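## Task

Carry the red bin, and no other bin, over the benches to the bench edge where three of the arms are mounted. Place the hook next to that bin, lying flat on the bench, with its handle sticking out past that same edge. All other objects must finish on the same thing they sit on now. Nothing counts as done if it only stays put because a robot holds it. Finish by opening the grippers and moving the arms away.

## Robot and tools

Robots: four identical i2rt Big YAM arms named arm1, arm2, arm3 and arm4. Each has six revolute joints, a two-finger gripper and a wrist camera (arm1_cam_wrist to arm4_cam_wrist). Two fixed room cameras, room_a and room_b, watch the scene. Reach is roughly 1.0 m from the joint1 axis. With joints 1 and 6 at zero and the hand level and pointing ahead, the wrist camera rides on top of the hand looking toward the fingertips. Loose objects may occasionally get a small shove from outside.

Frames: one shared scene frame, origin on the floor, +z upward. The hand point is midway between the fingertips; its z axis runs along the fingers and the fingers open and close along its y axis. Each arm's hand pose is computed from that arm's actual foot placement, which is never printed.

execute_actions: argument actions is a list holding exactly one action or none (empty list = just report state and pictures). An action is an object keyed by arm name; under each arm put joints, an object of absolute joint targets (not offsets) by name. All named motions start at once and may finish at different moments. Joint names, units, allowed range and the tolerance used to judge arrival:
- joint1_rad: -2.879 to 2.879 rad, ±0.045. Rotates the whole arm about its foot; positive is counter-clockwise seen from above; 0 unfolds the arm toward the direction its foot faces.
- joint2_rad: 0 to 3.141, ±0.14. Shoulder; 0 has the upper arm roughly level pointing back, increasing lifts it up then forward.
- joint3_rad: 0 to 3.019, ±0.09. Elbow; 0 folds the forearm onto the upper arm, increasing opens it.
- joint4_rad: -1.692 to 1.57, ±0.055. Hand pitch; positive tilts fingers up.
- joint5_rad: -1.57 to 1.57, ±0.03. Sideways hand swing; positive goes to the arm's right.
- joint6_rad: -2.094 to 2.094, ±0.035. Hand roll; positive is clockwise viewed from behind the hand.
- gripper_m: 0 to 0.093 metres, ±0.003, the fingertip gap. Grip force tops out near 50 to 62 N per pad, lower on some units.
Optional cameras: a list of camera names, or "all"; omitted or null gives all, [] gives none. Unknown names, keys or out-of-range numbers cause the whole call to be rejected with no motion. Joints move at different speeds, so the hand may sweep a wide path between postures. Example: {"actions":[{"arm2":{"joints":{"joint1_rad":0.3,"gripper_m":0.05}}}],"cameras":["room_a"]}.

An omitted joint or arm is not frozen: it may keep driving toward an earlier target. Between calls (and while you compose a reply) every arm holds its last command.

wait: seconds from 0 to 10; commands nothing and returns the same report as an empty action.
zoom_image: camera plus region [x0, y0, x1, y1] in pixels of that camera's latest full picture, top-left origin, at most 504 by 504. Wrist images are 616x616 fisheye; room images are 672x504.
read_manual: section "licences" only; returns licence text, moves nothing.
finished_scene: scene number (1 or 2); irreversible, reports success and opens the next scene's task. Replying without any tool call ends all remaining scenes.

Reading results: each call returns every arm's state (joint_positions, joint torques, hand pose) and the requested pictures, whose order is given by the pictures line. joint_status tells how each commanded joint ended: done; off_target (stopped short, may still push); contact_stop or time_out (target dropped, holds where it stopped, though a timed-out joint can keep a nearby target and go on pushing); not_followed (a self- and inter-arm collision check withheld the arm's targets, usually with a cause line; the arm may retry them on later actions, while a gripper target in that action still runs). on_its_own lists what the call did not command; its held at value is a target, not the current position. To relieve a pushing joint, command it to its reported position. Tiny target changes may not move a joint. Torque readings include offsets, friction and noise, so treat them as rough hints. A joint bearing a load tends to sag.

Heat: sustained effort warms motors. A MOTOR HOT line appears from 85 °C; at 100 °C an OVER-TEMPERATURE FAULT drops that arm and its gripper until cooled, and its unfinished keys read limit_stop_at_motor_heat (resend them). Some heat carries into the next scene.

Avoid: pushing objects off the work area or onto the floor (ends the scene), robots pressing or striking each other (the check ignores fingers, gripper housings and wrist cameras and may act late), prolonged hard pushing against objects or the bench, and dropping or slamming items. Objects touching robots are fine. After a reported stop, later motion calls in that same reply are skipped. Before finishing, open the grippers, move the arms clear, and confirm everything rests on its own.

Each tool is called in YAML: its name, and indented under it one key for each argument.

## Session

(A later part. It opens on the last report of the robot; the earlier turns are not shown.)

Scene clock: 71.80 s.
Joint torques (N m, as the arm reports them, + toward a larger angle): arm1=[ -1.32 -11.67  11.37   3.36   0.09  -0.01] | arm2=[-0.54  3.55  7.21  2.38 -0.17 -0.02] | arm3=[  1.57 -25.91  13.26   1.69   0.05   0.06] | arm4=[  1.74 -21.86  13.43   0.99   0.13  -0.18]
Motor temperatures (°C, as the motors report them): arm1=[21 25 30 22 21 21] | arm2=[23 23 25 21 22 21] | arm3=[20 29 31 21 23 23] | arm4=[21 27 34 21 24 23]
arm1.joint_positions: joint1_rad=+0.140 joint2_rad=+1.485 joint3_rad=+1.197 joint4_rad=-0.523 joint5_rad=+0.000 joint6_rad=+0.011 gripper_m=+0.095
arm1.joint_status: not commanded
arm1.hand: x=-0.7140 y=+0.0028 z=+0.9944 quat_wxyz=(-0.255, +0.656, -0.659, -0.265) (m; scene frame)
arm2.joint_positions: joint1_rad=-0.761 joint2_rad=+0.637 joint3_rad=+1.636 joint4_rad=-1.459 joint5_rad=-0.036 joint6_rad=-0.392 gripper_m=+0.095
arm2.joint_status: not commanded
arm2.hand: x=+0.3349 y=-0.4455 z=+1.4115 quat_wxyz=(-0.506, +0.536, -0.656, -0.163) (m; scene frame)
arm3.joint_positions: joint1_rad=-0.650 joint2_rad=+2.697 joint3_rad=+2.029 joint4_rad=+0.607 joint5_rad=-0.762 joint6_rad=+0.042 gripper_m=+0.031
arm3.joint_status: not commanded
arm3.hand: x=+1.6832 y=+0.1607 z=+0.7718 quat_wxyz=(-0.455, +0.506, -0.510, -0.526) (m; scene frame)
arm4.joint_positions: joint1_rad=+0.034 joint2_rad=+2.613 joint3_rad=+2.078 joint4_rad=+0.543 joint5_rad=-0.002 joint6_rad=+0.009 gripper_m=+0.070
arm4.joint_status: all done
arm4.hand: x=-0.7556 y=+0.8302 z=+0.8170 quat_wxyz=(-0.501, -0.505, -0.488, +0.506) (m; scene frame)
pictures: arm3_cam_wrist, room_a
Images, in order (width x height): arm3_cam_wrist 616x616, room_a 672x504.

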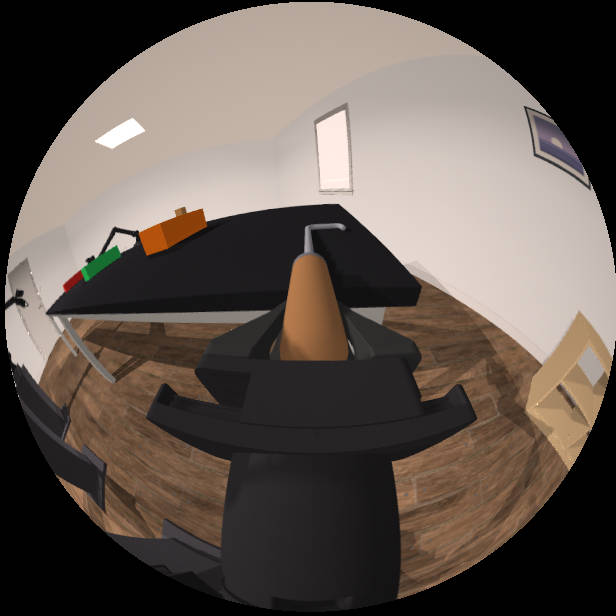

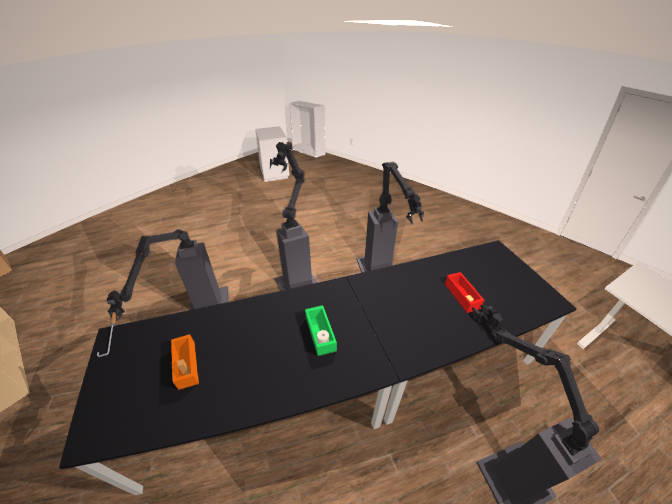

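execute_actions:
  actions:
    - {"arm3":{"joints":{"joint2_rad":2.4}},"arm4":{"joints":{"joint2_rad":2.77,"joint3_rad":2.39,"joint4_rad":0.40}}}
  cameras: []

execute_actions:
  actions:
    - {"arm3":{"joints":{"joint1_rad":0.74,"joint5_rad":0.695,"joint6_rad":0.13}},"arm4":{"joints":{"joint2_rad":2.89,"joint3_rad":2.64,"joint4_rad":0.27}}}
  cameras: []

execute_actions:
  actions:
    - {"arm3":{"joints":{"joint2_rad":2.67}},"arm4":{"joints":{"joint2_rad":3.0,"joint3_rad":2.87,"joint4_rad":0.15}}}
  cameras: ["arm3_cam_wrist","room_a","arm1_cam_wrist"]

Scene clock: 80.07 s.
Joint torques (N m, as the arm reports them, + toward a larger angle): arm1=[ -1.3  -11.66  11.36   3.35   0.09  -0.01] | arm2=[-0.46  3.31  7.15  2.38 -0.13  0.  ] | arm3=[  0.59 -30.62  14.51   2.81   0.13  -0.04] | arm4=[  1.75 -22.85  14.16   0.98   0.13  -0.18]
Motor temperatures (°C, as the motors report them): arm1=[21 25 31 22 21 21] | arm2=[23 23 25 21 22 21] | arm3=[20 30 31 21 23 23] | arm4=[21 29 37 21 24 23]
arm1.joint_positions: joint1_rad=+0.140 joint2_rad=+1.485 joint3_rad=+1.197 joint4_rad=-0.523 joint5_rad=+0.000 joint6_rad=+0.011 gripper_m=+0.095
arm1.joint_status: not commanded
arm1.hand: x=-0.7140 y=+0.0028 z=+0.9944 quat_wxyz=(-0.255, +0.656, -0.659, -0.265) (m; scene frame)
arm2.joint_positions: joint1_rad=-0.761 joint2_rad=+0.637 joint3_rad=+1.636 joint4_rad=-1.459 joint5_rad=-0.036 joint6_rad=-0.392 gripper_m=+0.095
arm2.joint_status: not commanded
arm2.hand: x=+0.3349 y=-0.4455 z=+1.4115 quat_wxyz=(-0.506, +0.536, -0.656, -0.163) (m; scene frame)
arm3.joint_positions: joint1_rad=-0.649 joint2_rad=+2.428 joint3_rad=+2.029 joint4_rad=+0.580 joint5_rad=-0.761 joint6_rad=+0.050 gripper_m=+0.030
arm3.joint_status: all done
arm3.hand: x=+1.6875 y=+0.1648 z=+1.0026 quat_wxyz=(-0.536, +0.498, -0.425, -0.533) (m; scene frame)
arm4.joint_positions: joint1_rad=+0.034 joint2_rad=+2.731 joint3_rad=+2.324 joint4_rad=+0.413 joint5_rad=-0.002 joint6_rad=+0.009 gripper_m=+0.070
arm4.joint_status: all done
arm4.hand: x=-0.7565 y=+0.7948 z=+0.8178 quat_wxyz=(-0.500, -0.506, -0.488, +0.506) (m; scene frame)
pictures: none
No camera images: the call's "cameras" was empty. Leave "cameras" out to get every camera's image.

Scene clock: 82.77 s.
Joint torques (N m, as the arm reports them, + toward a larger angle): arm1=[ -1.3  -11.7   11.36   3.35   0.09  -0.01] | arm2=[-0.37  3.24  7.28  2.35 -0.17  0.01] | arm3=[  0.03 -30.72  14.35   2.62  -0.18   0.03] | arm4=[  1.75 -23.56  14.69   0.99   0.13  -0.18]
Motor temperatures (°C, as the motors report them): arm1=[21 25 31 22 21 21] | arm2=[23 23 25 21 22 21] | arm3=[20 31 32 21 23 23] | arm4=[21 29 39 21 24 23]
arm1.joint_positions: joint1_rad=+0.140 joint2_rad=+1.485 joint3_rad=+1.197 joint4_rad=-0.523 joint5_rad=+0.000 joint6_rad=+0.011 gripper_m=+0.095
arm1.joint_status: not commanded
arm1.hand: x=-0.7140 y=+0.0028 z=+0.9944 quat_wxyz=(-0.255, +0.656, -0.659, -0.265) (m; scene frame)
arm2.joint_positions: joint1_rad=-0.761 joint2_rad=+0.637 joint3_rad=+1.636 joint4_rad=-1.459 joint5_rad=-0.036 joint6_rad=-0.392 gripper_m=+0.095
arm2.joint_status: not commanded
arm2.hand: x=+0.3349 y=-0.4455 z=+1.4115 quat_wxyz=(-0.506, +0.536, -0.656, -0.163) (m; scene frame)
arm3.joint_positions: joint1_rad=+0.748 joint2_rad=+2.428 joint3_rad=+2.029 joint4_rad=+0.580 joint5_rad=+0.698 joint6_rad=+0.122 gripper_m=+0.029
arm3.joint_status: all done
arm3.hand: x=+0.7004 y=+0.1607 z=+0.9987 quat_wxyz=(-0.470, +0.404, -0.512, -0.595) (m; scene frame)
arm4.joint_positions: joint1_rad=+0.034 joint2_rad=+2.850 joint3_rad=+2.572 joint4_rad=+0.282 joint5_rad=-0.002 joint6_rad=+0.009 gripper_m=+0.070
arm4.joint_status: all done
arm4.hand: x=-0.7571 y=+0.7704 z=+0.8185 quat_wxyz=(-0.500, -0.506, -0.488, +0.505) (m; scene frame)
pictures: none
No camera images: the call's "cameras" was empty. Leave "cameras" out to get every camera's image.

Scene clock: 84.43 s.
Joint torques (N m, as the arm reports them, + toward a larger angle): arm1=[ -1.3  -11.69  11.36   3.35   0.09  -0.01] | arm2=[-0.66  3.29  7.37  2.3  -0.19  0.01] | arm3=[ -0.25 -31.64  13.3    3.15   0.02   0.01] | arm4=[  1.75 -24.03  14.97   0.99   0.13  -0.18]
Motor temperatures (°C, as the motors report them): arm1=[21 25 31 22 21 21] | arm2=[23 23 25 21 22 21] | arm3=[20 31 32 21 23 23] | arm4=[21 30 40 21 24 23]
arm1.joint_positions: joint1_rad=+0.140 joint2_rad=+1.485 joint3_rad=+1.197 joint4_rad=-0.523 joint5_rad=+0.000 joint6_rad=+0.011 gripper_m=+0.095
arm1.joint_status: not commanded
arm1.hand: x=-0.7140 y=+0.0028 z=+0.9944 quat_wxyz=(-0.255, +0.656, -0.659, -0.265) (m; scene frame)
arm2.joint_positions: joint1_rad=-0.761 joint2_rad=+0.637 joint3_rad=+1.636 joint4_rad=-1.459 joint5_rad=-0.036 joint6_rad=-0.392 gripper_m=+0.095
arm2.joint_status: not commanded
arm2.hand: x=+0.3349 y=-0.4455 z=+1.4115 quat_wxyz=(-0.506, +0.536, -0.656, -0.163) (m; scene frame)
arm3.joint_positions: joint1_rad=+0.747 joint2_rad=+2.702 joint3_rad=+2.026 joint4_rad=+0.575 joint5_rad=+0.696 joint6_rad=+0.124 gripper_m=+0.029
arm3.joint_status: all done
arm3.hand: x=+0.7089 y=+0.1558 z=+0.7538 quat_wxyz=(-0.469, +0.503, -0.529, -0.498) (m; scene frame)
arm4.joint_positions: joint1_rad=+0.034 joint2_rad=+2.961 joint3_rad=+2.802 joint4_rad=+0.163 joint5_rad=-0.002 joint6_rad=+0.009 gripper_m=+0.070
arm4.joint_status: all done
arm4.hand: x=-0.7574 y=+0.7581 z=+0.8197 quat_wxyz=(-0.500, -0.506, -0.489, +0.505) (m; scene frame)
pictures: arm1_cam_wrist, arm3_cam_wrist, room_a
Images, in order (width x height): arm1_cam_wrist 616x616, arm3_cam_wrist 616x616, room_a 672x504.

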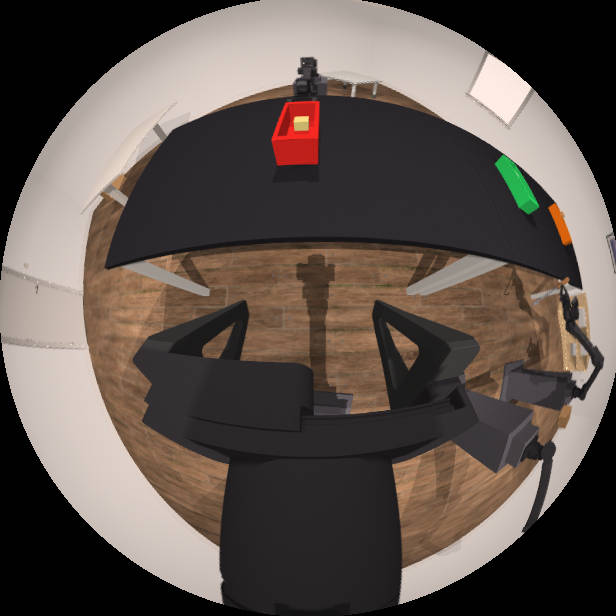

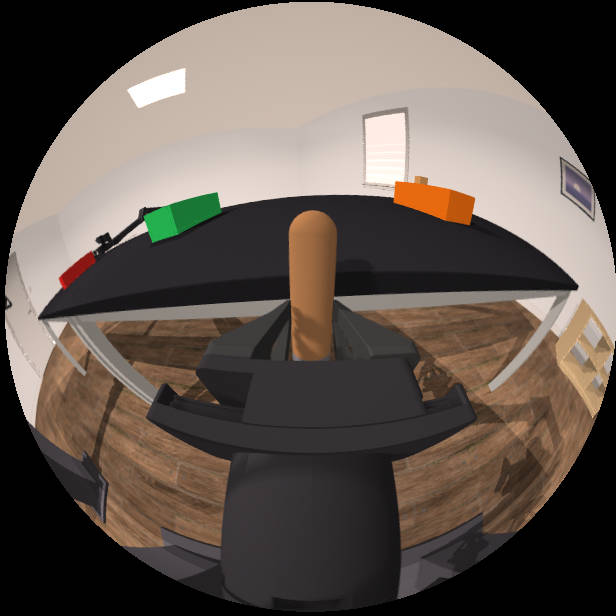

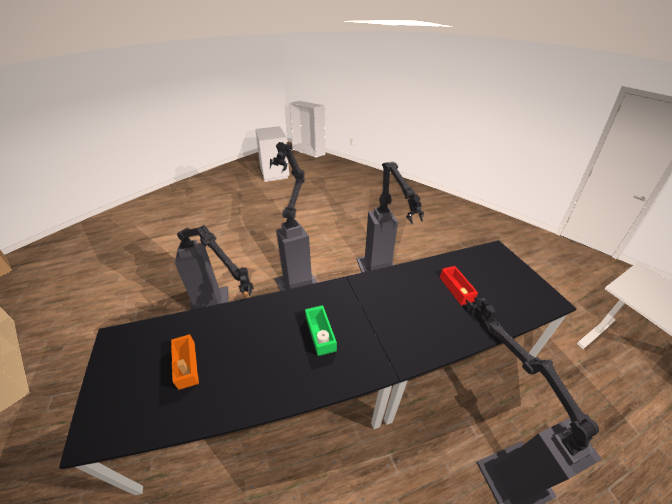

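execute_actions:
  actions:
    - {"arm3":{"joints":{"joint2_rad":2.15,"joint4_rad":0.15}},"arm4":{"joints":{"gripper_m":0}},"arm1":{"joints":{"joint1_rad":0.175,"joint2_rad":2.7,"joint3_rad":2.96,"joint4_rad":0,"gripper_m":0.03}}}
  cameras: ["arm3_cam_wrist","room_a","arm1_cam_wrist","arm2_cam_wrist"]

Scene clock: 100.23 s.
Joint torques (N m, as the arm reports them, + toward a larger angle): arm1=[ -0.02 -25.38  14.46   3.24   0.1   -0.01] | arm2=[-0.57  3.44  7.29  2.23 -0.18 -0.01] | arm3=[ -0.08 -30.52  14.12   2.81   0.04   0.01] | arm4=[  1.75 -24.03  14.97   0.99   0.13  -0.18]
Motor temperatures (°C, as the motors report them): arm1=[21 26 32 22 21 21] | arm2=[23 23 25 21 22 21] | arm3=[20 33 33 21 23 23] | arm4=[21 33 45 21 24 23]
arm1.joint_positions: joint1_rad=+0.170 joint2_rad=+2.677 joint3_rad=+2.925 joint4_rad=-0.014 joint5_rad=+0.000 joint6_rad=+0.011 gripper_m=+0.030
arm1.joint_status: all done
arm1.hand: x=-0.7474 y=+0.4109 z=+1.1557 quat_wxyz=(-0.538, +0.444, -0.435, -0.569) (m; scene frame)
arm2.joint_positions: joint1_rad=-0.761 joint2_rad=+0.637 joint3_rad=+1.636 joint4_rad=-1.459 joint5_rad=-0.036 joint6_rad=-0.392 gripper_m=+0.095
arm2.joint_status: not commanded
arm2.hand: x=+0.3349 y=-0.4455 z=+1.4115 quat_wxyz=(-0.506, +0.536, -0.656, -0.163) (m; scene frame)
arm3.joint_positions: joint1_rad=+0.747 joint2_rad=+2.195 joint3_rad=+2.041 joint4_rad=+0.132 joint5_rad=+0.694 joint6_rad=+0.125 gripper_m=+0.029
arm3.joint_status: all done
arm3.hand: x=+0.7162 y=+0.1401 z=+1.1178 quat_wxyz=(-0.470, +0.476, -0.525, -0.527) (m; scene frame)
arm4.joint_positions: joint1_rad=+0.034 joint2_rad=+2.961 joint3_rad=+2.802 joint4_rad=+0.163 joint5_rad=-0.002 joint6_rad=+0.009 gripper_m=+0.001
arm4.joint_status: all done
arm4.hand: x=-0.7574 y=+0.7581 z=+0.8197 quat_wxyz=(-0.500, -0.506, -0.489, +0.505) (m; scene frame)
pictures: arm1_cam_wrist, arm2_cam_wrist, arm3_cam_wrist, room_a
Images, in order (width x height): arm1_cam_wrist 616x616, arm2_cam_wrist 616x616, arm3_cam_wrist 616x616, room_a 672x504.

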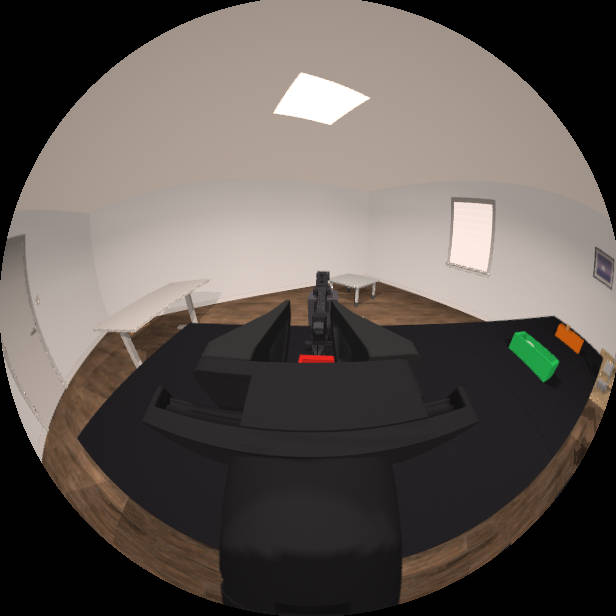

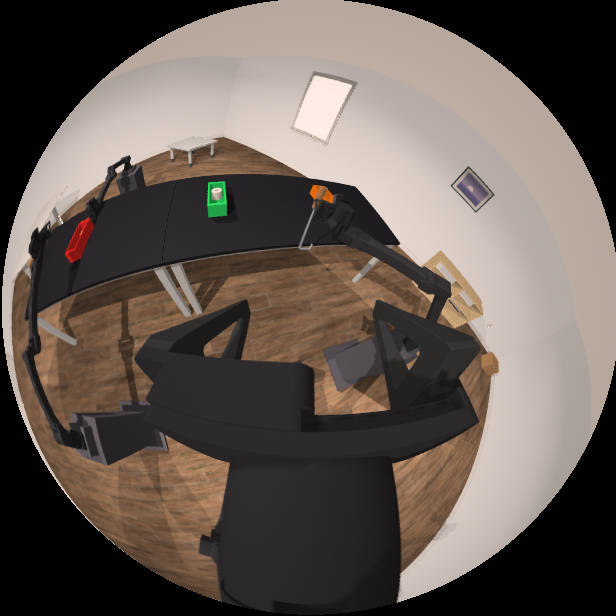

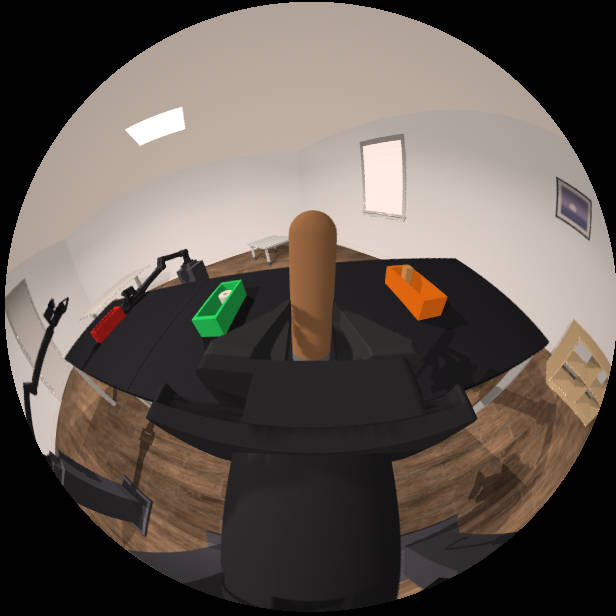

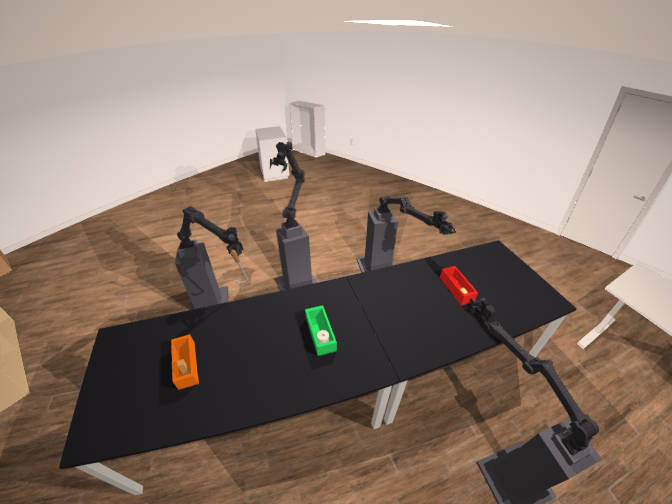

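execute_actions:
  actions:
    - {"arm3":{"joints":{"joint1_rad":0.459,"joint3_rad":2.15,"joint5_rad":-0.907,"joint6_rad":-1.49}},"arm4":{"joints":{"joint2_rad":2.0,"joint3_rad":1.5}},"arm1":{"joints":{"joint2_rad":2.93,"joint3_rad":3.0,"joint4_rad":-0.2}}}
  cameras: []

execute_actions:
  actions:
    - {"arm3":{"joints":{"joint2_rad":2.62,"joint4_rad":0.6}}}
  cameras: ["arm3_cam_wrist","room_a","arm1_cam_wrist","arm2_cam_wrist"]

Scene clock: 115.83 s.
Joint torques (N m, as the arm reports them, + toward a larger angle): arm1=[ -0.05 -28.66  13.84   2.59   0.1   -0.01] | arm2=[-0.41  3.43  7.25  2.49 -0.17  0.02] | arm3=[  0.67 -30.62  19.38   2.65  -0.04  -0.6 ] | arm4=[  1.74 -19.44   9.04   1.31   0.13  -0.18]
Motor temperatures (°C, as the motors report them): arm1=[21 30 34 22 21 21] | arm2=[23 23 25 21 22 21] | arm3=[20 34 36 22 23 23] | arm4=[21 34 44 21 24 23]
arm1.joint_positions: joint1_rad=+0.170 joint2_rad=+2.948 joint3_rad=+2.978 joint4_rad=-0.196 joint5_rad=+0.000 joint6_rad=+0.011 gripper_m=+0.030
arm1.joint_status: all done
arm1.hand: x=-0.7505 y=+0.4397 z=+0.8725 quat_wxyz=(-0.442, +0.547, -0.534, -0.469) (m; scene frame)
arm2.joint_positions: joint1_rad=-0.761 joint2_rad=+0.637 joint3_rad=+1.636 joint4_rad=-1.459 joint5_rad=-0.036 joint6_rad=-0.392 gripper_m=+0.095
arm2.joint_status: not commanded
arm2.hand: x=+0.3349 y=-0.4455 z=+1.4115 quat_wxyz=(-0.506, +0.536, -0.656, -0.163) (m; scene frame)
arm3.joint_positions: joint1_rad=+0.459 joint2_rad=+2.195 joint3_rad=+2.060 joint4_rad=+0.131 joint5_rad=-0.906 joint6_rad=-1.431 gripper_m=+0.029
arm3.joint_status: joint3_rad time_out (moved +0.019 of +0.109); joint6_rad time_out (moved -1.556 of -1.615); the others done
arm3.on_its_own: joint6_rad reads -1.431 and still pushes toward -1.490 since a time_out
arm3.hand: x=+0.7333 y=+0.1256 z=+1.1289 quat_wxyz=(-0.528, +0.587, +0.398, -0.468) (m; scene frame)
arm4.joint_positions: joint1_rad=+0.034 joint2_rad=+2.006 joint3_rad=+1.499 joint4_rad=+0.154 joint5_rad=-0.002 joint6_rad=+0.009 gripper_m=+0.001
arm4.joint_status: all done
arm4.hand: x=-0.7521 y=+0.9805 z=+0.9214 quat_wxyz=(-0.405, -0.589, -0.568, +0.408) (m; scene frame)
pictures: none
No camera images: the call's "cameras" was empty. Leave "cameras" out to get every camera's image.

not run: a stop came earlier in this reply.

execute_actions:
  actions:
    - {"arm3":{"joints":{"joint2_rad":2.62,"joint3_rad":2.17,"joint4_rad":0.6,"joint6_rad":-1.5}}}
  cameras: ["arm3_cam_wrist","room_a","arm1_cam_wrist","arm2_cam_wrist"]

Scene clock: 120.87 s.
Joint torques (N m, as the arm reports them, + toward a larger angle): arm1=[ -0.06 -28.67  13.84   2.59   0.1   -0.01] | arm2=[ 0.31  3.05  7.38  2.41 -0.17 -0.02] | arm3=[  0.63 -32.13  14.05   2.87   0.08  -0.41] | arm4=[  1.75 -19.38   9.07   1.31   0.13  -0.17]
Motor temperatures (°C, as the motors report them): arm1=[21 31 35 22 21 21] | arm2=[23 23 25 21 22 21] | arm3=[20 34 37 22 23 23] | arm4=[21 34 42 21 24 23]
arm1.joint_positions: joint1_rad=+0.170 joint2_rad=+2.948 joint3_rad=+2.978 joint4_rad=-0.196 joint5_rad=+0.000 joint6_rad=+0.011 gripper_m=+0.030
arm1.joint_status: not commanded
arm1.hand: x=-0.7505 y=+0.4397 z=+0.8725 quat_wxyz=(-0.442, +0.547, -0.534, -0.469) (m; scene frame)
arm2.joint_positions: joint1_rad=-0.761 joint2_rad=+0.637 joint3_rad=+1.636 joint4_rad=-1.459 joint5_rad=-0.036 joint6_rad=-0.392 gripper_m=+0.095
arm2.joint_status: not commanded
arm2.hand: x=+0.3349 y=-0.4455 z=+1.4115 quat_wxyz=(-0.506, +0.536, -0.656, -0.163) (m; scene frame)
arm3.joint_positions: joint1_rad=+0.459 joint2_rad=+2.654 joint3_rad=+2.129 joint4_rad=+0.578 joint5_rad=-0.908 joint6_rad=-1.457 gripper_m=+0.030
arm3.joint_status: joint6_rad off_target (ended at -1.457, target -1.500); the others done
arm3.on_its_own: joint6_rad reads -1.457 and still pushes toward -1.500 since a time_out
arm3.hand: x=+0.7179 y=+0.1668 z=+0.8490 quat_wxyz=(-0.553, +0.561, +0.412, -0.458) (m; scene frame)
arm4.joint_positions: joint1_rad=+0.034 joint2_rad=+2.006 joint3_rad=+1.499 joint4_rad=+0.154 joint5_rad=-0.002 joint6_rad=+0.009 gripper_m=+0.001
arm4.joint_status: not commanded
arm4.hand: x=-0.7521 y=+0.9805 z=+0.9214 quat_wxyz=(-0.405, -0.589, -0.568, +0.408) (m; scene frame)
pictures: arm1_cam_wrist, arm2_cam_wrist, arm3_cam_wrist, room_a
Images, in order (width x height): arm1_cam_wrist 616x616, arm2_cam_wrist 616x616, arm3_cam_wrist 616x616, room_a 672x504.

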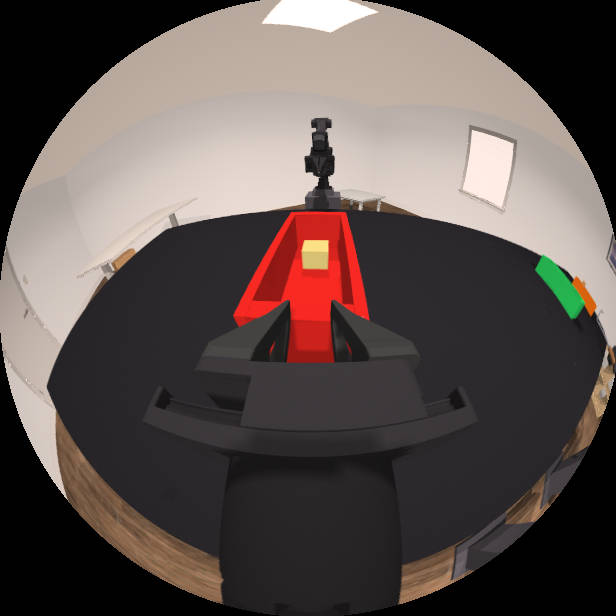

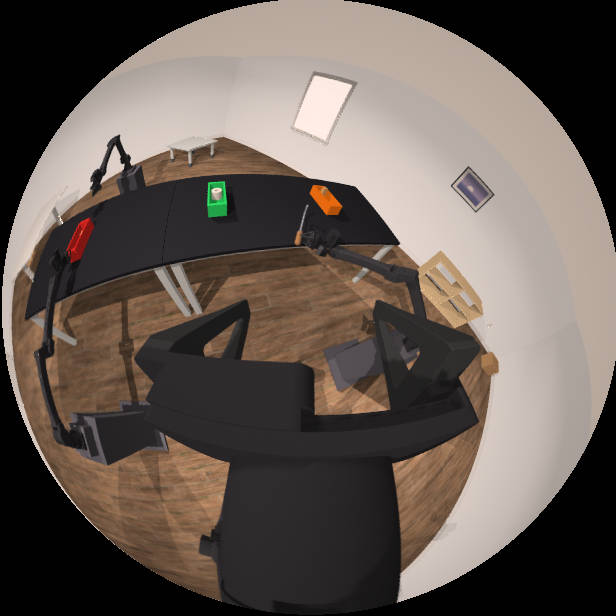

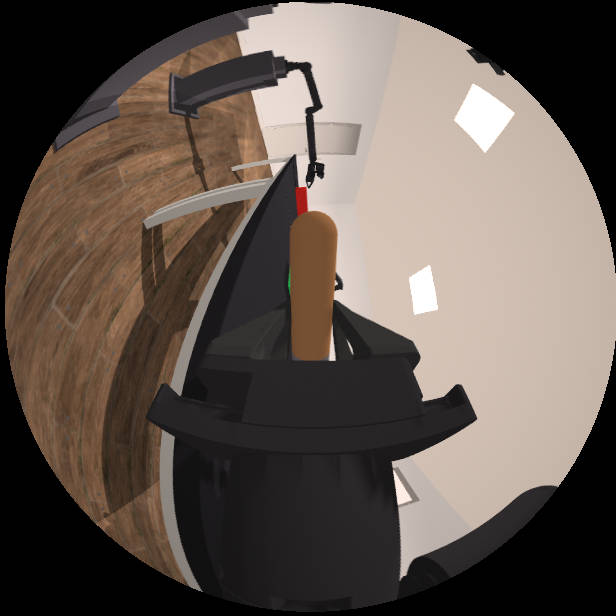

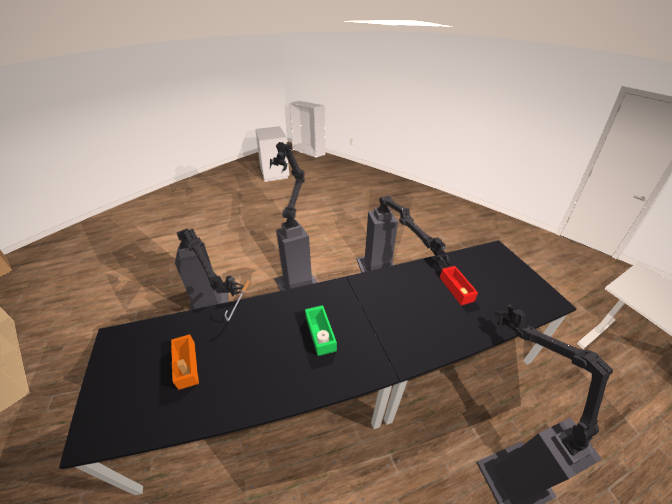

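execute_actions:
  actions:
    - {"arm3":{"joints":{"joint1_rad":0.475,"joint2_rad":2.71,"joint4_rad":0.63}},"arm1":{"joints":{"joint2_rad":1.8,"joint3_rad":1.8,"joint4_rad":0.9,"gripper_m":0.09,"joint6_rad":-1.57}},"arm2":{"joints":{"joint6_rad":-1.57}}}
  cameras: ["arm3_cam_wrist","room_a"]

Scene clock: 128.90 s.
Joint torques (N m, as the arm reports them, + toward a larger angle): arm1=[ -0.17 -16.99  10.81   2.13   0.18   0.04] | arm2=[-0.67  3.75  7.22  2.28 -0.17 -0.01] | arm3=[  1.06 -30.66  13.53   2.83   0.04   0.  ] | arm4=[  1.74 -19.35   9.07   1.32   0.13  -0.18]
Motor temperatures (°C, as the motors report them): arm1=[21 33 35 22 21 21] | arm2=[23 23 25 21 22 21] | arm3=[20 35 36 22 23 23] | arm4=[21 33 39 21 24 23]
arm1.joint_positions: joint1_rad=+0.170 joint2_rad=+1.800 joint3_rad=+1.800 joint4_rad=+0.895 joint5_rad=+0.000 joint6_rad=-1.558 gripper_m=+0.090
arm1.joint_status: all done
arm1.hand: x=-0.7338 y=+0.1225 z=+1.4427 quat_wxyz=(-0.942, +0.334, +0.001, -0.026) (m; scene frame)
arm2.joint_positions: joint1_rad=-0.761 joint2_rad=+0.637 joint3_rad=+1.636 joint4_rad=-1.459 joint5_rad=-0.036 joint6_rad=-1.562 gripper_m=+0.095
arm2.joint_status: all done
arm2.hand: x=+0.3349 y=-0.4455 z=+1.4115 quat_wxyz=(-0.511, +0.809, -0.251, +0.144) (m; scene frame)
arm3.joint_positions: joint1_rad=+0.465 joint2_rad=+2.729 joint3_rad=+2.129 joint4_rad=+0.605 joint5_rad=-0.908 joint6_rad=-1.493 gripper_m=+0.030
arm3.joint_status: all done
arm3.on_its_own: joint6_rad moved -0.036 to your old target -1.500
arm3.hand: x=+0.7165 y=+0.1579 z=+0.7884 quat_wxyz=(-0.544, +0.569, +0.419, -0.453) (m; scene frame)
arm4.joint_positions: joint1_rad=+0.034 joint2_rad=+2.006 joint3_rad=+1.499 joint4_rad=+0.154 joint5_rad=-0.002 joint6_rad=+0.009 gripper_m=+0.001
arm4.joint_status: not commanded
arm4.hand: x=-0.7521 y=+0.9805 z=+0.9214 quat_wxyz=(-0.405, -0.589, -0.568, +0.408) (m; scene frame)
pictures: arm3_cam_wrist, room_a
Images, in order (width x height): arm3_cam_wrist 616x616, room_a 672x504.

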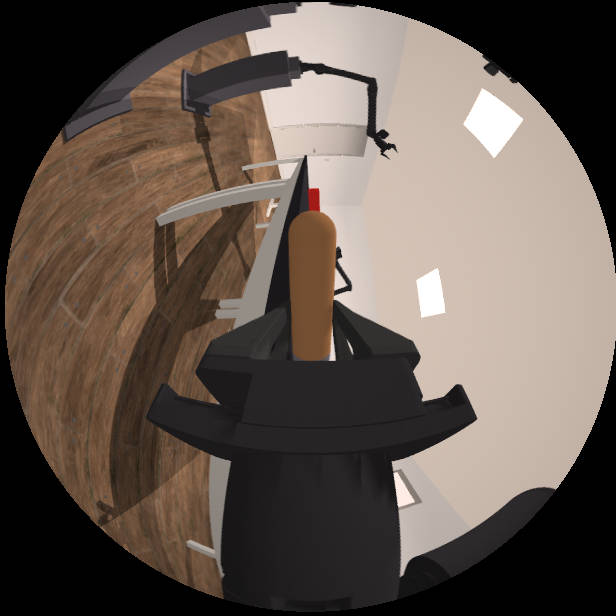

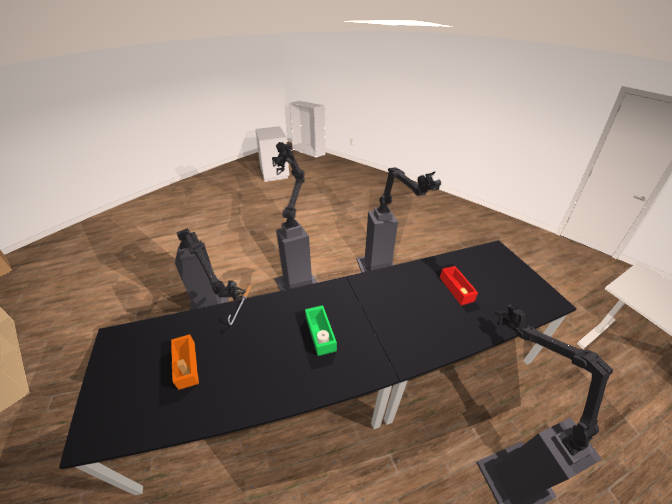

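execute_actions:
  actions:
    - {"arm3":{"joints":{"joint4_rad":0.54}}}
  cameras: []

execute_actions:
  actions:
    - {"arm3":{"joints":{"gripper_m":0.093}}}
  cameras: []

execute_actions:
  actions:
    - {"arm3":{"joints":{"joint5_rad":-1.55,"joint1_rad":0.42}}}
  cameras: ["arm3_cam_wrist","room_a"]

zoom_image:
  camera: "room_a"
  region: [180,250,300,350]

Scene clock: 137.93 s.
Joint torques (N m, as the arm reports them, + toward a larger angle): arm1=[ -0.11 -17.14  10.89   1.95   0.18   0.06] | arm2=[-0.39  3.38  7.21  2.34 -0.18  0.  ] | arm3=[  1.44 -30.58  13.52   1.39   0.03   0.32] | arm4=[  1.72 -19.37   9.07   1.33   0.13  -0.17]
Motor temperatures (°C, as the motors report them): arm1=[21 32 34 22 21 21] | arm2=[23 23 25 21 22 21] | arm3=[20 36 35 22 23 23] | arm4=[21 33 37 21 23 23]
arm1.joint_positions: joint1_rad=+0.170 joint2_rad=+1.800 joint3_rad=+1.800 joint4_rad=+0.895 joint5_rad=+0.000 joint6_rad=-1.558 gripper_m=+0.090
arm1.joint_status: not commanded
arm1.hand: x=-0.7338 y=+0.1225 z=+1.4427 quat_wxyz=(-0.942, +0.334, +0.002, -0.026) (m; scene frame)
arm2.joint_positions: joint1_rad=-0.761 joint2_rad=+0.637 joint3_rad=+1.636 joint4_rad=-1.459 joint5_rad=-0.036 joint6_rad=-1.562 gripper_m=+0.095
arm2.joint_status: not commanded
arm2.hand: x=+0.3349 y=-0.4455 z=+1.4115 quat_wxyz=(-0.511, +0.809, -0.251, +0.144) (m; scene frame)
arm3.joint_positions: joint1_rad=+0.466 joint2_rad=+2.722 joint3_rad=+2.129 joint4_rad=+0.550 joint5_rad=-0.908 joint6_rad=-1.520 gripper_m=+0.030
arm3.joint_status: all done
arm3.hand: x=+0.7157 y=+0.1582 z=+0.7841 quat_wxyz=(-0.533, +0.580, +0.422, -0.449) (m; scene frame)
arm4.joint_positions: joint1_rad=+0.034 joint2_rad=+2.006 joint3_rad=+1.499 joint4_rad=+0.154 joint5_rad=-0.002 joint6_rad=+0.009 gripper_m=+0.001
arm4.joint_status: not commanded
arm4.hand: x=-0.7521 y=+0.9805 z=+0.9214 quat_wxyz=(-0.405, -0.589, -0.568, +0.408) (m; scene frame)
pictures: none
No camera images: the call's "cameras" was empty. Leave "cameras" out to get every camera's image.

Scene clock: 138.63 s.
Joint torques (N m, as the arm reports them, + toward a larger angle): arm1=[ -0.14 -17.1   10.88   1.95   0.18   0.05] | arm2=[-0.58  3.54  7.32  2.27 -0.19 -0.01] | arm3=[  0.56 -30.08  13.61   1.48   0.04   0.19] | arm4=[  1.71 -19.39   9.07   1.33   0.13  -0.17]
Motor temperatures (°C, as the motors report them): arm1=[21 31 34 22 21 21] | arm2=[23 23 25 21 22 21] | arm3=[20 36 35 22 23 23] | arm4=[21 33 37 21 23 23]
arm1.joint_positions: joint1_rad=+0.170 joint2_rad=+1.800 joint3_rad=+1.800 joint4_rad=+0.895 joint5_rad=+0.000 joint6_rad=-1.558 gripper_m=+0.090
arm1.joint_status: not commanded
arm1.hand: x=-0.7338 y=+0.1225 z=+1.4427 quat_wxyz=(-0.942, +0.334, +0.002, -0.026) (m; scene frame)
arm2.joint_positions: joint1_rad=-0.761 joint2_rad=+0.637 joint3_rad=+1.636 joint4_rad=-1.459 joint5_rad=-0.036 joint6_rad=-1.562 gripper_m=+0.095
arm2.joint_status: not commanded
arm2.hand: x=+0.3349 y=-0.4455 z=+1.4115 quat_wxyz=(-0.511, +0.809, -0.251, +0.144) (m; scene frame)
arm3.joint_positions: joint1_rad=+0.466 joint2_rad=+2.719 joint3_rad=+2.129 joint4_rad=+0.548 joint5_rad=-0.908 joint6_rad=-1.509 gripper_m=+0.093
arm3.joint_status: all done
arm3.hand: x=+0.7155 y=+0.1585 z=+0.7867 quat_wxyz=(-0.530, +0.582, +0.419, -0.452) (m; scene frame)
arm4.joint_positions: joint1_rad=+0.034 joint2_rad=+2.006 joint3_rad=+1.499 joint4_rad=+0.154 joint5_rad=-0.002 joint6_rad=+0.009 gripper_m=+0.001
arm4.joint_status: not commanded
arm4.hand: x=-0.7521 y=+0.9805 z=+0.9214 quat_wxyz=(-0.405, -0.589, -0.568, +0.408) (m; scene frame)
pictures: none
No camera images: the call's "cameras" was empty. Leave "cameras" out to get every camera's image.

Scene clock: 141.30 s.
Joint torques (N m, as the arm reports them, + toward a larger angle): arm1=[ -0.17 -17.09  10.89   1.95   0.18   0.06] | arm2=[-0.52  3.71  7.3   2.4  -0.16 -0.01] | arm3=[  0.56 -30.11  13.43   1.26   0.12   0.17] | arm4=[  1.69 -19.38   9.06   1.32   0.13  -0.18]
Motor temperatures (°C, as the motors report them): arm1=[21 31 34 22 21 21] | arm2=[23 23 25 21 22 21] | arm3=[20 36 35 22 23 23] | arm4=[21 33 37 21 23 23]
arm1.joint_positions: joint1_rad=+0.170 joint2_rad=+1.800 joint3_rad=+1.800 joint4_rad=+0.895 joint5_rad=+0.000 joint6_rad=-1.558 gripper_m=+0.090
arm1.joint_status: not commanded
arm1.hand: x=-0.7338 y=+0.1225 z=+1.4427 quat_wxyz=(-0.942, +0.334, +0.002, -0.026) (m; scene frame)
arm2.joint_positions: joint1_rad=-0.761 joint2_rad=+0.637 joint3_rad=+1.636 joint4_rad=-1.459 joint5_rad=-0.036 joint6_rad=-1.562 gripper_m=+0.095
arm2.joint_status: not commanded
arm2.hand: x=+0.3349 y=-0.4455 z=+1.4115 quat_wxyz=(-0.511, +0.809, -0.251, +0.144) (m; scene frame)
arm3.joint_positions: joint1_rad=+0.419 joint2_rad=+2.718 joint3_rad=+2.129 joint4_rad=+0.548 joint5_rad=-1.219 joint6_rad=-1.509 gripper_m=+0.093
arm3.joint_status: joint5_rad time_out (moved -0.311 of -0.642); the others done
arm3.on_its_own: joint5_rad is held at -1.216, not at your -1.550, since a time_out
arm3.hand: x=+0.7445 y=+0.1280 z=+0.7890 quat_wxyz=(-0.466, +0.521, +0.488, -0.522) (m; scene frame)
arm4.joint_positions: joint1_rad=+0.034 joint2_rad=+2.006 joint3_rad=+1.499 joint4_rad=+0.154 joint5_rad=-0.002 joint6_rad=+0.009 gripper_m=+0.001
arm4.joint_status: not commanded
arm4.hand: x=-0.7521 y=+0.9805 z=+0.9214 quat_wxyz=(-0.405, -0.589, -0.568, +0.408) (m; scene frame)
pictures: arm3_cam_wrist, room_a
joint command not followed: on one or more control steps a check withheld the commanded joint targets of the arm3 arm, and it was not sent them on those steps.
cause: the commanded joint targets would bring two parts of the arm too close to each other (its wrist (the part past joint 4) and its wrist camera); next, command targets that bring no two parts of the arm closer together.
Images, in order (width x height): arm3_cam_wrist 616x616, room_a 672x504.

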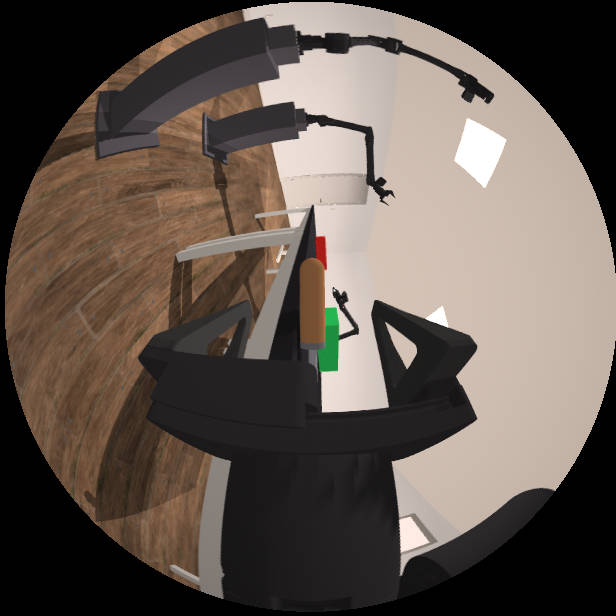

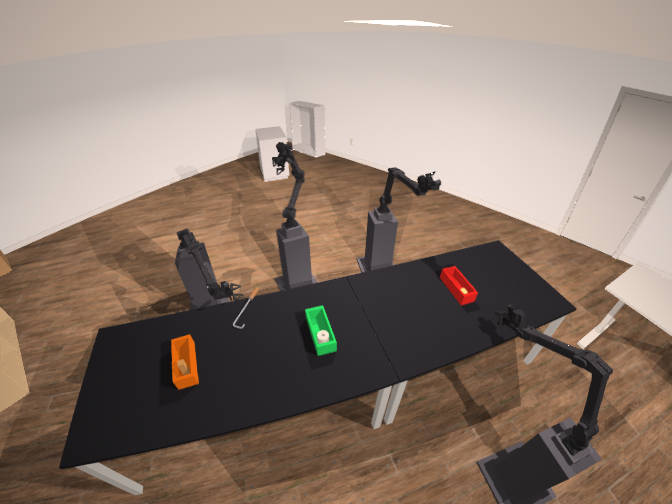

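Region (180, 250, 300, 350) of room_a's 672x504 image, scaled by 4.200, with more detail than that image has.

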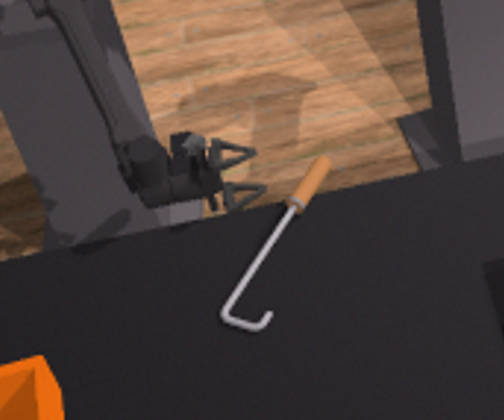

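execute_actions:
  actions:
    - {"arm3":{"joints":{"joint2_rad":1.0,"joint3_rad":1.5}},"arm2":{"joints":{"joint1_rad":-0.665,"joint3_rad":1.216,"joint4_rad":1.17,"joint5_rad":-0.06,"joint6_rad":0}}}
  cameras: []

execute_actions:
  actions:
    - {"arm3":{"joints":{"joint1_rad":-0.5,"joint5_rad":0}},"arm2":{"joints":{"joint2_rad":2.378}}}
  cameras: ["arm2_cam_wrist"]

Scene clock: 152.13 s.
Joint torques (N m, as the arm reports them, + toward a larger angle): arm1=[ -0.12 -17.08  10.88   1.96   0.18   0.05] | arm2=[ 0.06  2.87  6.85  0.03 -0.13  0.09] | arm3=[ 1.65 -3.96  8.59  0.29  0.55  0.1 ] | arm4=[  1.69 -19.36   9.07   1.32   0.13  -0.17]
Motor temperatures (°C, as the motors report them): arm1=[21 30 33 22 21 21] | arm2=[23 23 26 21 22 21] | arm3=[20 35 34 21 23 23] | arm4=[21 33 37 21 23 23]
arm1.joint_positions: joint1_rad=+0.170 joint2_rad=+1.800 joint3_rad=+1.800 joint4_rad=+0.895 joint5_rad=+0.000 joint6_rad=-1.558 gripper_m=+0.090
arm1.joint_status: not commanded
arm1.hand: x=-0.7338 y=+0.1225 z=+1.4427 quat_wxyz=(-0.942, +0.334, +0.002, -0.026) (m; scene frame)
arm2.joint_positions: joint1_rad=-0.675 joint2_rad=+0.638 joint3_rad=+1.210 joint4_rad=+1.160 joint5_rad=-0.059 joint6_rad=-0.007 gripper_m=+0.095
arm2.joint_status: all done
arm2.hand: x=+0.2436 y=-0.5621 z=+1.6479 quat_wxyz=(-0.867, -0.017, +0.088, -0.490) (m; scene frame)
arm3.joint_positions: joint1_rad=+0.419 joint2_rad=+1.000 joint3_rad=+1.506 joint4_rad=+0.544 joint5_rad=-1.214 joint6_rad=-1.507 gripper_m=+0.093
arm3.joint_status: all done
arm3.on_its_own: joint5_rad is held at -1.216, not at your -1.550, since a time_out
arm3.hand: x=+0.9496 y=-0.4124 z=+1.5649 quat_wxyz=(-0.742, +0.120, +0.581, -0.312) (m; scene frame)
arm4.joint_positions: joint1_rad=+0.034 joint2_rad=+2.006 joint3_rad=+1.499 joint4_rad=+0.154 joint5_rad=-0.002 joint6_rad=+0.009 gripper_m=+0.001
arm4.joint_status: not commanded
arm4.hand: x=-0.7521 y=+0.9805 z=+0.9214 quat_wxyz=(-0.405, -0.589, -0.568, +0.408) (m; scene frame)
pictures: none
No camera images: the call's "cameras" was empty. Leave "cameras" out to get every camera's image.

Scene clock: 154.10 s.
Joint torques (N m, as the arm reports them, + toward a larger angle): arm1=[ -0.13 -17.15  10.89   1.96   0.18   0.06] | arm2=[  0.44 -17.17   5.4    2.4   -0.17   0.05] | arm3=[ 0.37 -3.83  8.92  0.62  0.21  0.1 ] | arm4=[  1.73 -19.36   9.06   1.31   0.13  -0.17]
Motor temperatures (°C, as the motors report them): arm1=[21 30 33 22 21 21] | arm2=[23 23 26 21 22 21] | arm3=[20 35 34 21 24 23] | arm4=[21 33 37 21 23 23]
arm1.joint_positions: joint1_rad=+0.170 joint2_rad=+1.800 joint3_rad=+1.800 joint4_rad=+0.895 joint5_rad=+0.000 joint6_rad=-1.558 gripper_m=+0.090
arm1.joint_status: not commanded
arm1.hand: x=-0.7338 y=+0.1225 z=+1.4427 quat_wxyz=(-0.942, +0.334, +0.002, -0.026) (m; scene frame)
arm2.joint_positions: joint1_rad=-0.675 joint2_rad=+2.375 joint3_rad=+1.210 joint4_rad=+1.169 joint5_rad=-0.059 joint6_rad=-0.007 gripper_m=+0.095
arm2.joint_status: all done
arm2.hand: x=+0.6007 y=+0.0471 z=+0.7884 quat_wxyz=(-0.608, +0.370, -0.597, -0.370) (m; scene frame)
arm3.joint_positions: joint1_rad=-0.495 joint2_rad=+1.001 joint3_rad=+1.506 joint4_rad=+0.544 joint5_rad=-0.004 joint6_rad=-1.507 gripper_m=+0.093
arm3.joint_status: all done
arm3.hand: x=+1.3693 y=-0.3263 z=+1.6649 quat_wxyz=(-0.941, +0.240, -0.074, +0.227) (m; scene frame)
arm4.joint_positions: joint1_rad=+0.034 joint2_rad=+2.006 joint3_rad=+1.499 joint4_rad=+0.154 joint5_rad=-0.002 joint6_rad=+0.009 gripper_m=+0.001
arm4.joint_status: not commanded
arm4.hand: x=-0.7521 y=+0.9805 z=+0.9214 quat_wxyz=(-0.405, -0.589, -0.568, +0.408) (m; scene frame)
pictures: arm2_cam_wrist
Images, in order (width x height): arm2_cam_wrist 616x616.

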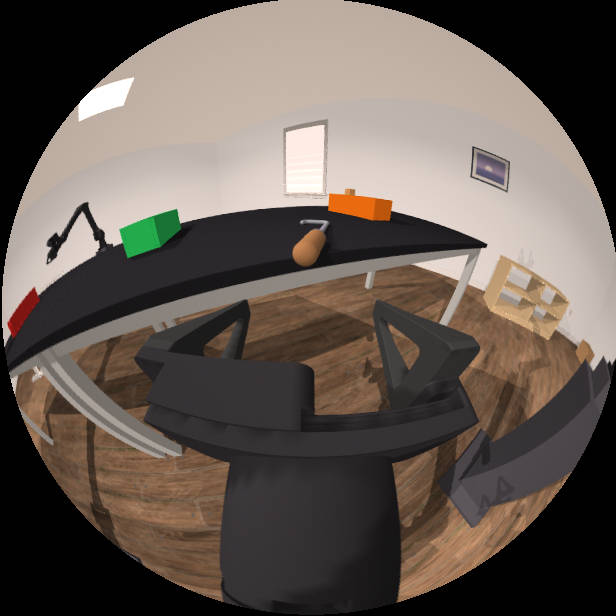

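execute_actions:
  actions:
    - {"arm2":{"joints":{"joint1_rad":-0.622,"joint2_rad":2.475,"joint3_rad":1.48,"joint4_rad":1.01,"joint5_rad":0.13,"joint6_rad":1.57}}}
  cameras: []

execute_actions:
  actions:
    - {"arm2":{"joints":{"joint2_rad":2.53,"joint3_rad":1.615,"joint4_rad":0.93}}}
  cameras: []

execute_actions:
  actions:
    - {"arm2":{"joints":{"joint2_rad":2.59,"joint3_rad":1.76,"joint4_rad":0.84}}}
  cameras: ["arm2_cam_wrist","room_a"]

zoom_image:
  camera: "room_a"
  region: [210,250,310,340]

Scene clock: 163.93 s.
Joint torques (N m, as the arm reports them, + toward a larger angle): arm1=[ -0.15 -17.16  10.89   1.95   0.19   0.05] | arm2=[ -0.3  -18.74   8.17   1.88  -0.04  -0.04] | arm3=[ 0.44 -3.86  8.94  0.62  0.21  0.1 ] | arm4=[  1.74 -19.37   9.07   1.31   0.13  -0.18]
Motor temperatures (°C, as the motors report them): arm1=[21 30 33 22 21 21] | arm2=[23 25 25 21 22 21] | arm3=[20 32 32 21 24 23] | arm4=[21 34 36 21 23 23]
arm1.joint_positions: joint1_rad=+0.170 joint2_rad=+1.800 joint3_rad=+1.800 joint4_rad=+0.895 joint5_rad=+0.000 joint6_rad=-1.558 gripper_m=+0.090
arm1.joint_status: not commanded
arm1.hand: x=-0.7338 y=+0.1225 z=+1.4427 quat_wxyz=(-0.942, +0.334, +0.002, -0.026) (m; scene frame)
arm2.joint_positions: joint1_rad=-0.624 joint2_rad=+2.467 joint3_rad=+1.454 joint4_rad=+1.019 joint5_rad=+0.128 joint6_rad=+1.562 gripper_m=+0.095
arm2.joint_status: all done
arm2.hand: x=+0.6272 y=+0.1112 z=+0.7861 quat_wxyz=(-0.215, -0.207, -0.671, -0.679) (m; scene frame)
arm3.joint_positions: joint1_rad=-0.495 joint2_rad=+1.001 joint3_rad=+1.506 joint4_rad=+0.544 joint5_rad=-0.004 joint6_rad=-1.507 gripper_m=+0.093
arm3.joint_status: not commanded
arm3.hand: x=+1.3693 y=-0.3263 z=+1.6649 quat_wxyz=(-0.941, +0.240, -0.074, +0.227) (m; scene frame)
arm4.joint_positions: joint1_rad=+0.034 joint2_rad=+2.006 joint3_rad=+1.499 joint4_rad=+0.154 joint5_rad=-0.002 joint6_rad=+0.009 gripper_m=+0.001
arm4.joint_status: not commanded
arm4.hand: x=-0.7521 y=+0.9805 z=+0.9214 quat_wxyz=(-0.405, -0.589, -0.568, +0.408) (m; scene frame)
pictures: none
No camera images: the call's "cameras" was empty. Leave "cameras" out to get every camera's image.

Scene clock: 164.77 s.
Joint torques (N m, as the arm reports them, + toward a larger angle): arm1=[ -0.12 -17.13  10.89   1.95   0.19   0.06] | arm2=[ -0.31 -18.55   9.25   1.83  -0.06  -0.04] | arm3=[ 0.78 -3.84  8.88  0.53  0.22  0.1 ] | arm4=[  1.72 -19.35   9.07   1.32   0.13  -0.18]
Motor temperatures (°C, as the motors report them): arm1=[21 30 33 22 21 21] | arm2=[23 25 26 21 22 21] | arm3=[20 32 32 21 24 23] | arm4=[21 34 36 21 23 23]
arm1.joint_positions: joint1_rad=+0.170 joint2_rad=+1.800 joint3_rad=+1.800 joint4_rad=+0.895 joint5_rad=+0.000 joint6_rad=-1.558 gripper_m=+0.090
arm1.joint_status: not commanded
arm1.hand: x=-0.7338 y=+0.1225 z=+1.4427 quat_wxyz=(-0.942, +0.334, +0.002, -0.026) (m; scene frame)
arm2.joint_positions: joint1_rad=-0.624 joint2_rad=+2.508 joint3_rad=+1.581 joint4_rad=+0.941 joint5_rad=+0.129 joint6_rad=+1.562 gripper_m=+0.095
arm2.joint_status: all done
arm2.hand: x=+0.6430 y=+0.1415 z=+0.7927 quat_wxyz=(-0.216, -0.207, -0.668, -0.682) (m; scene frame)
arm3.joint_positions: joint1_rad=-0.495 joint2_rad=+1.001 joint3_rad=+1.506 joint4_rad=+0.544 joint5_rad=-0.004 joint6_rad=-1.507 gripper_m=+0.093
arm3.joint_status: not commanded
arm3.hand: x=+1.3693 y=-0.3263 z=+1.6649 quat_wxyz=(-0.941, +0.240, -0.074, +0.227) (m; scene frame)
arm4.joint_positions: joint1_rad=+0.034 joint2_rad=+2.006 joint3_rad=+1.499 joint4_rad=+0.154 joint5_rad=-0.002 joint6_rad=+0.009 gripper_m=+0.001
arm4.joint_status: not commanded
arm4.hand: x=-0.7521 y=+0.9805 z=+0.9214 quat_wxyz=(-0.405, -0.589, -0.568, +0.408) (m; scene frame)
pictures: none
No camera images: the call's "cameras" was empty. Leave "cameras" out to get every camera's image.

Scene clock: 165.67 s.
Joint torques (N m, as the arm reports them, + toward a larger angle): arm1=[ -0.14 -17.12  10.87   1.95   0.19   0.05] | arm2=[ -0.27 -19.61  10.27   1.78  -0.05  -0.05] | arm3=[ 0.41 -3.93  8.78  0.63  0.25  0.1 ] | arm4=[  1.73 -19.37   9.06   1.32   0.13  -0.18]
Motor temperatures (°C, as the motors report them): arm1=[21 30 33 22 21 21] | arm2=[23 25 26 21 22 21] | arm3=[20 31 32 21 24 23] | arm4=[21 34 37 21 23 23]
arm1.joint_positions: joint1_rad=+0.170 joint2_rad=+1.800 joint3_rad=+1.800 joint4_rad=+0.895 joint5_rad=+0.000 joint6_rad=-1.558 gripper_m=+0.090
arm1.joint_status: not commanded
arm1.hand: x=-0.7338 y=+0.1225 z=+1.4427 quat_wxyz=(-0.942, +0.334, +0.002, -0.026) (m; scene frame)
arm2.joint_positions: joint1_rad=-0.624 joint2_rad=+2.569 joint3_rad=+1.721 joint4_rad=+0.850 joint5_rad=+0.129 joint6_rad=+1.563 gripper_m=+0.095
arm2.joint_status: all done
arm2.hand: x=+0.6582 y=+0.1709 z=+0.7878 quat_wxyz=(-0.215, -0.207, -0.672, -0.678) (m; scene frame)
arm3.joint_positions: joint1_rad=-0.495 joint2_rad=+1.001 joint3_rad=+1.506 joint4_rad=+0.544 joint5_rad=-0.004 joint6_rad=-1.507 gripper_m=+0.093
arm3.joint_status: not commanded
arm3.hand: x=+1.3693 y=-0.3263 z=+1.6649 quat_wxyz=(-0.941, +0.240, -0.074, +0.227) (m; scene frame)
arm4.joint_positions: joint1_rad=+0.034 joint2_rad=+2.006 joint3_rad=+1.499 joint4_rad=+0.154 joint5_rad=-0.002 joint6_rad=+0.009 gripper_m=+0.001
arm4.joint_status: not commanded
arm4.hand: x=-0.7521 y=+0.9805 z=+0.9214 quat_wxyz=(-0.405, -0.589, -0.568, +0.408) (m; scene frame)
pictures: arm2_cam_wrist, room_a
Images, in order (width x height): arm2_cam_wrist 616x616, room_a 672x504.

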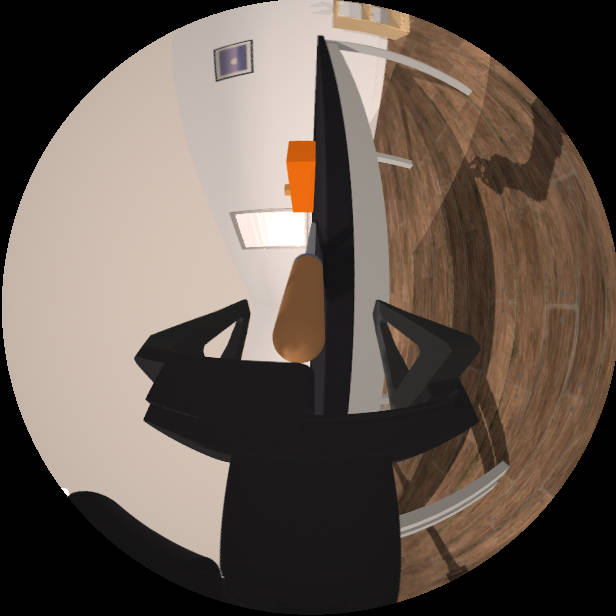

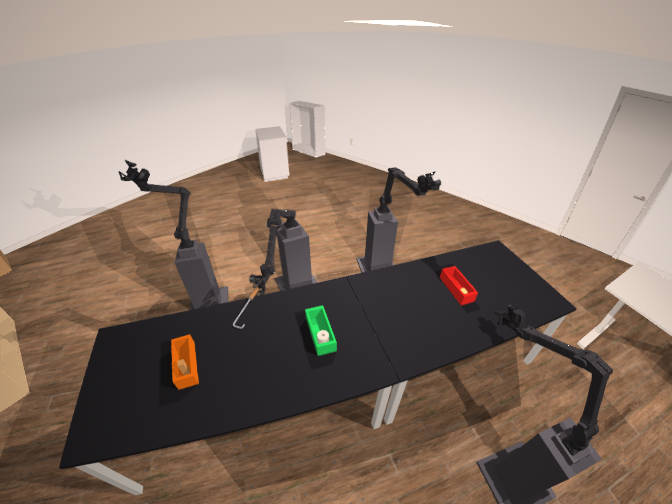

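Region (210, 250, 310, 340) of room_a's 672x504 image, scaled by 5.040, with more detail than that image has; it fills the top 454 rows of this view, and the rest is white.

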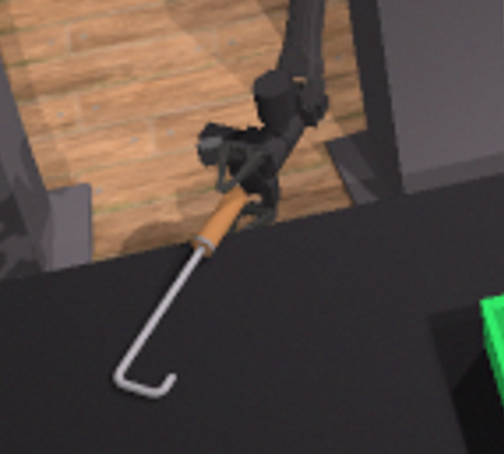

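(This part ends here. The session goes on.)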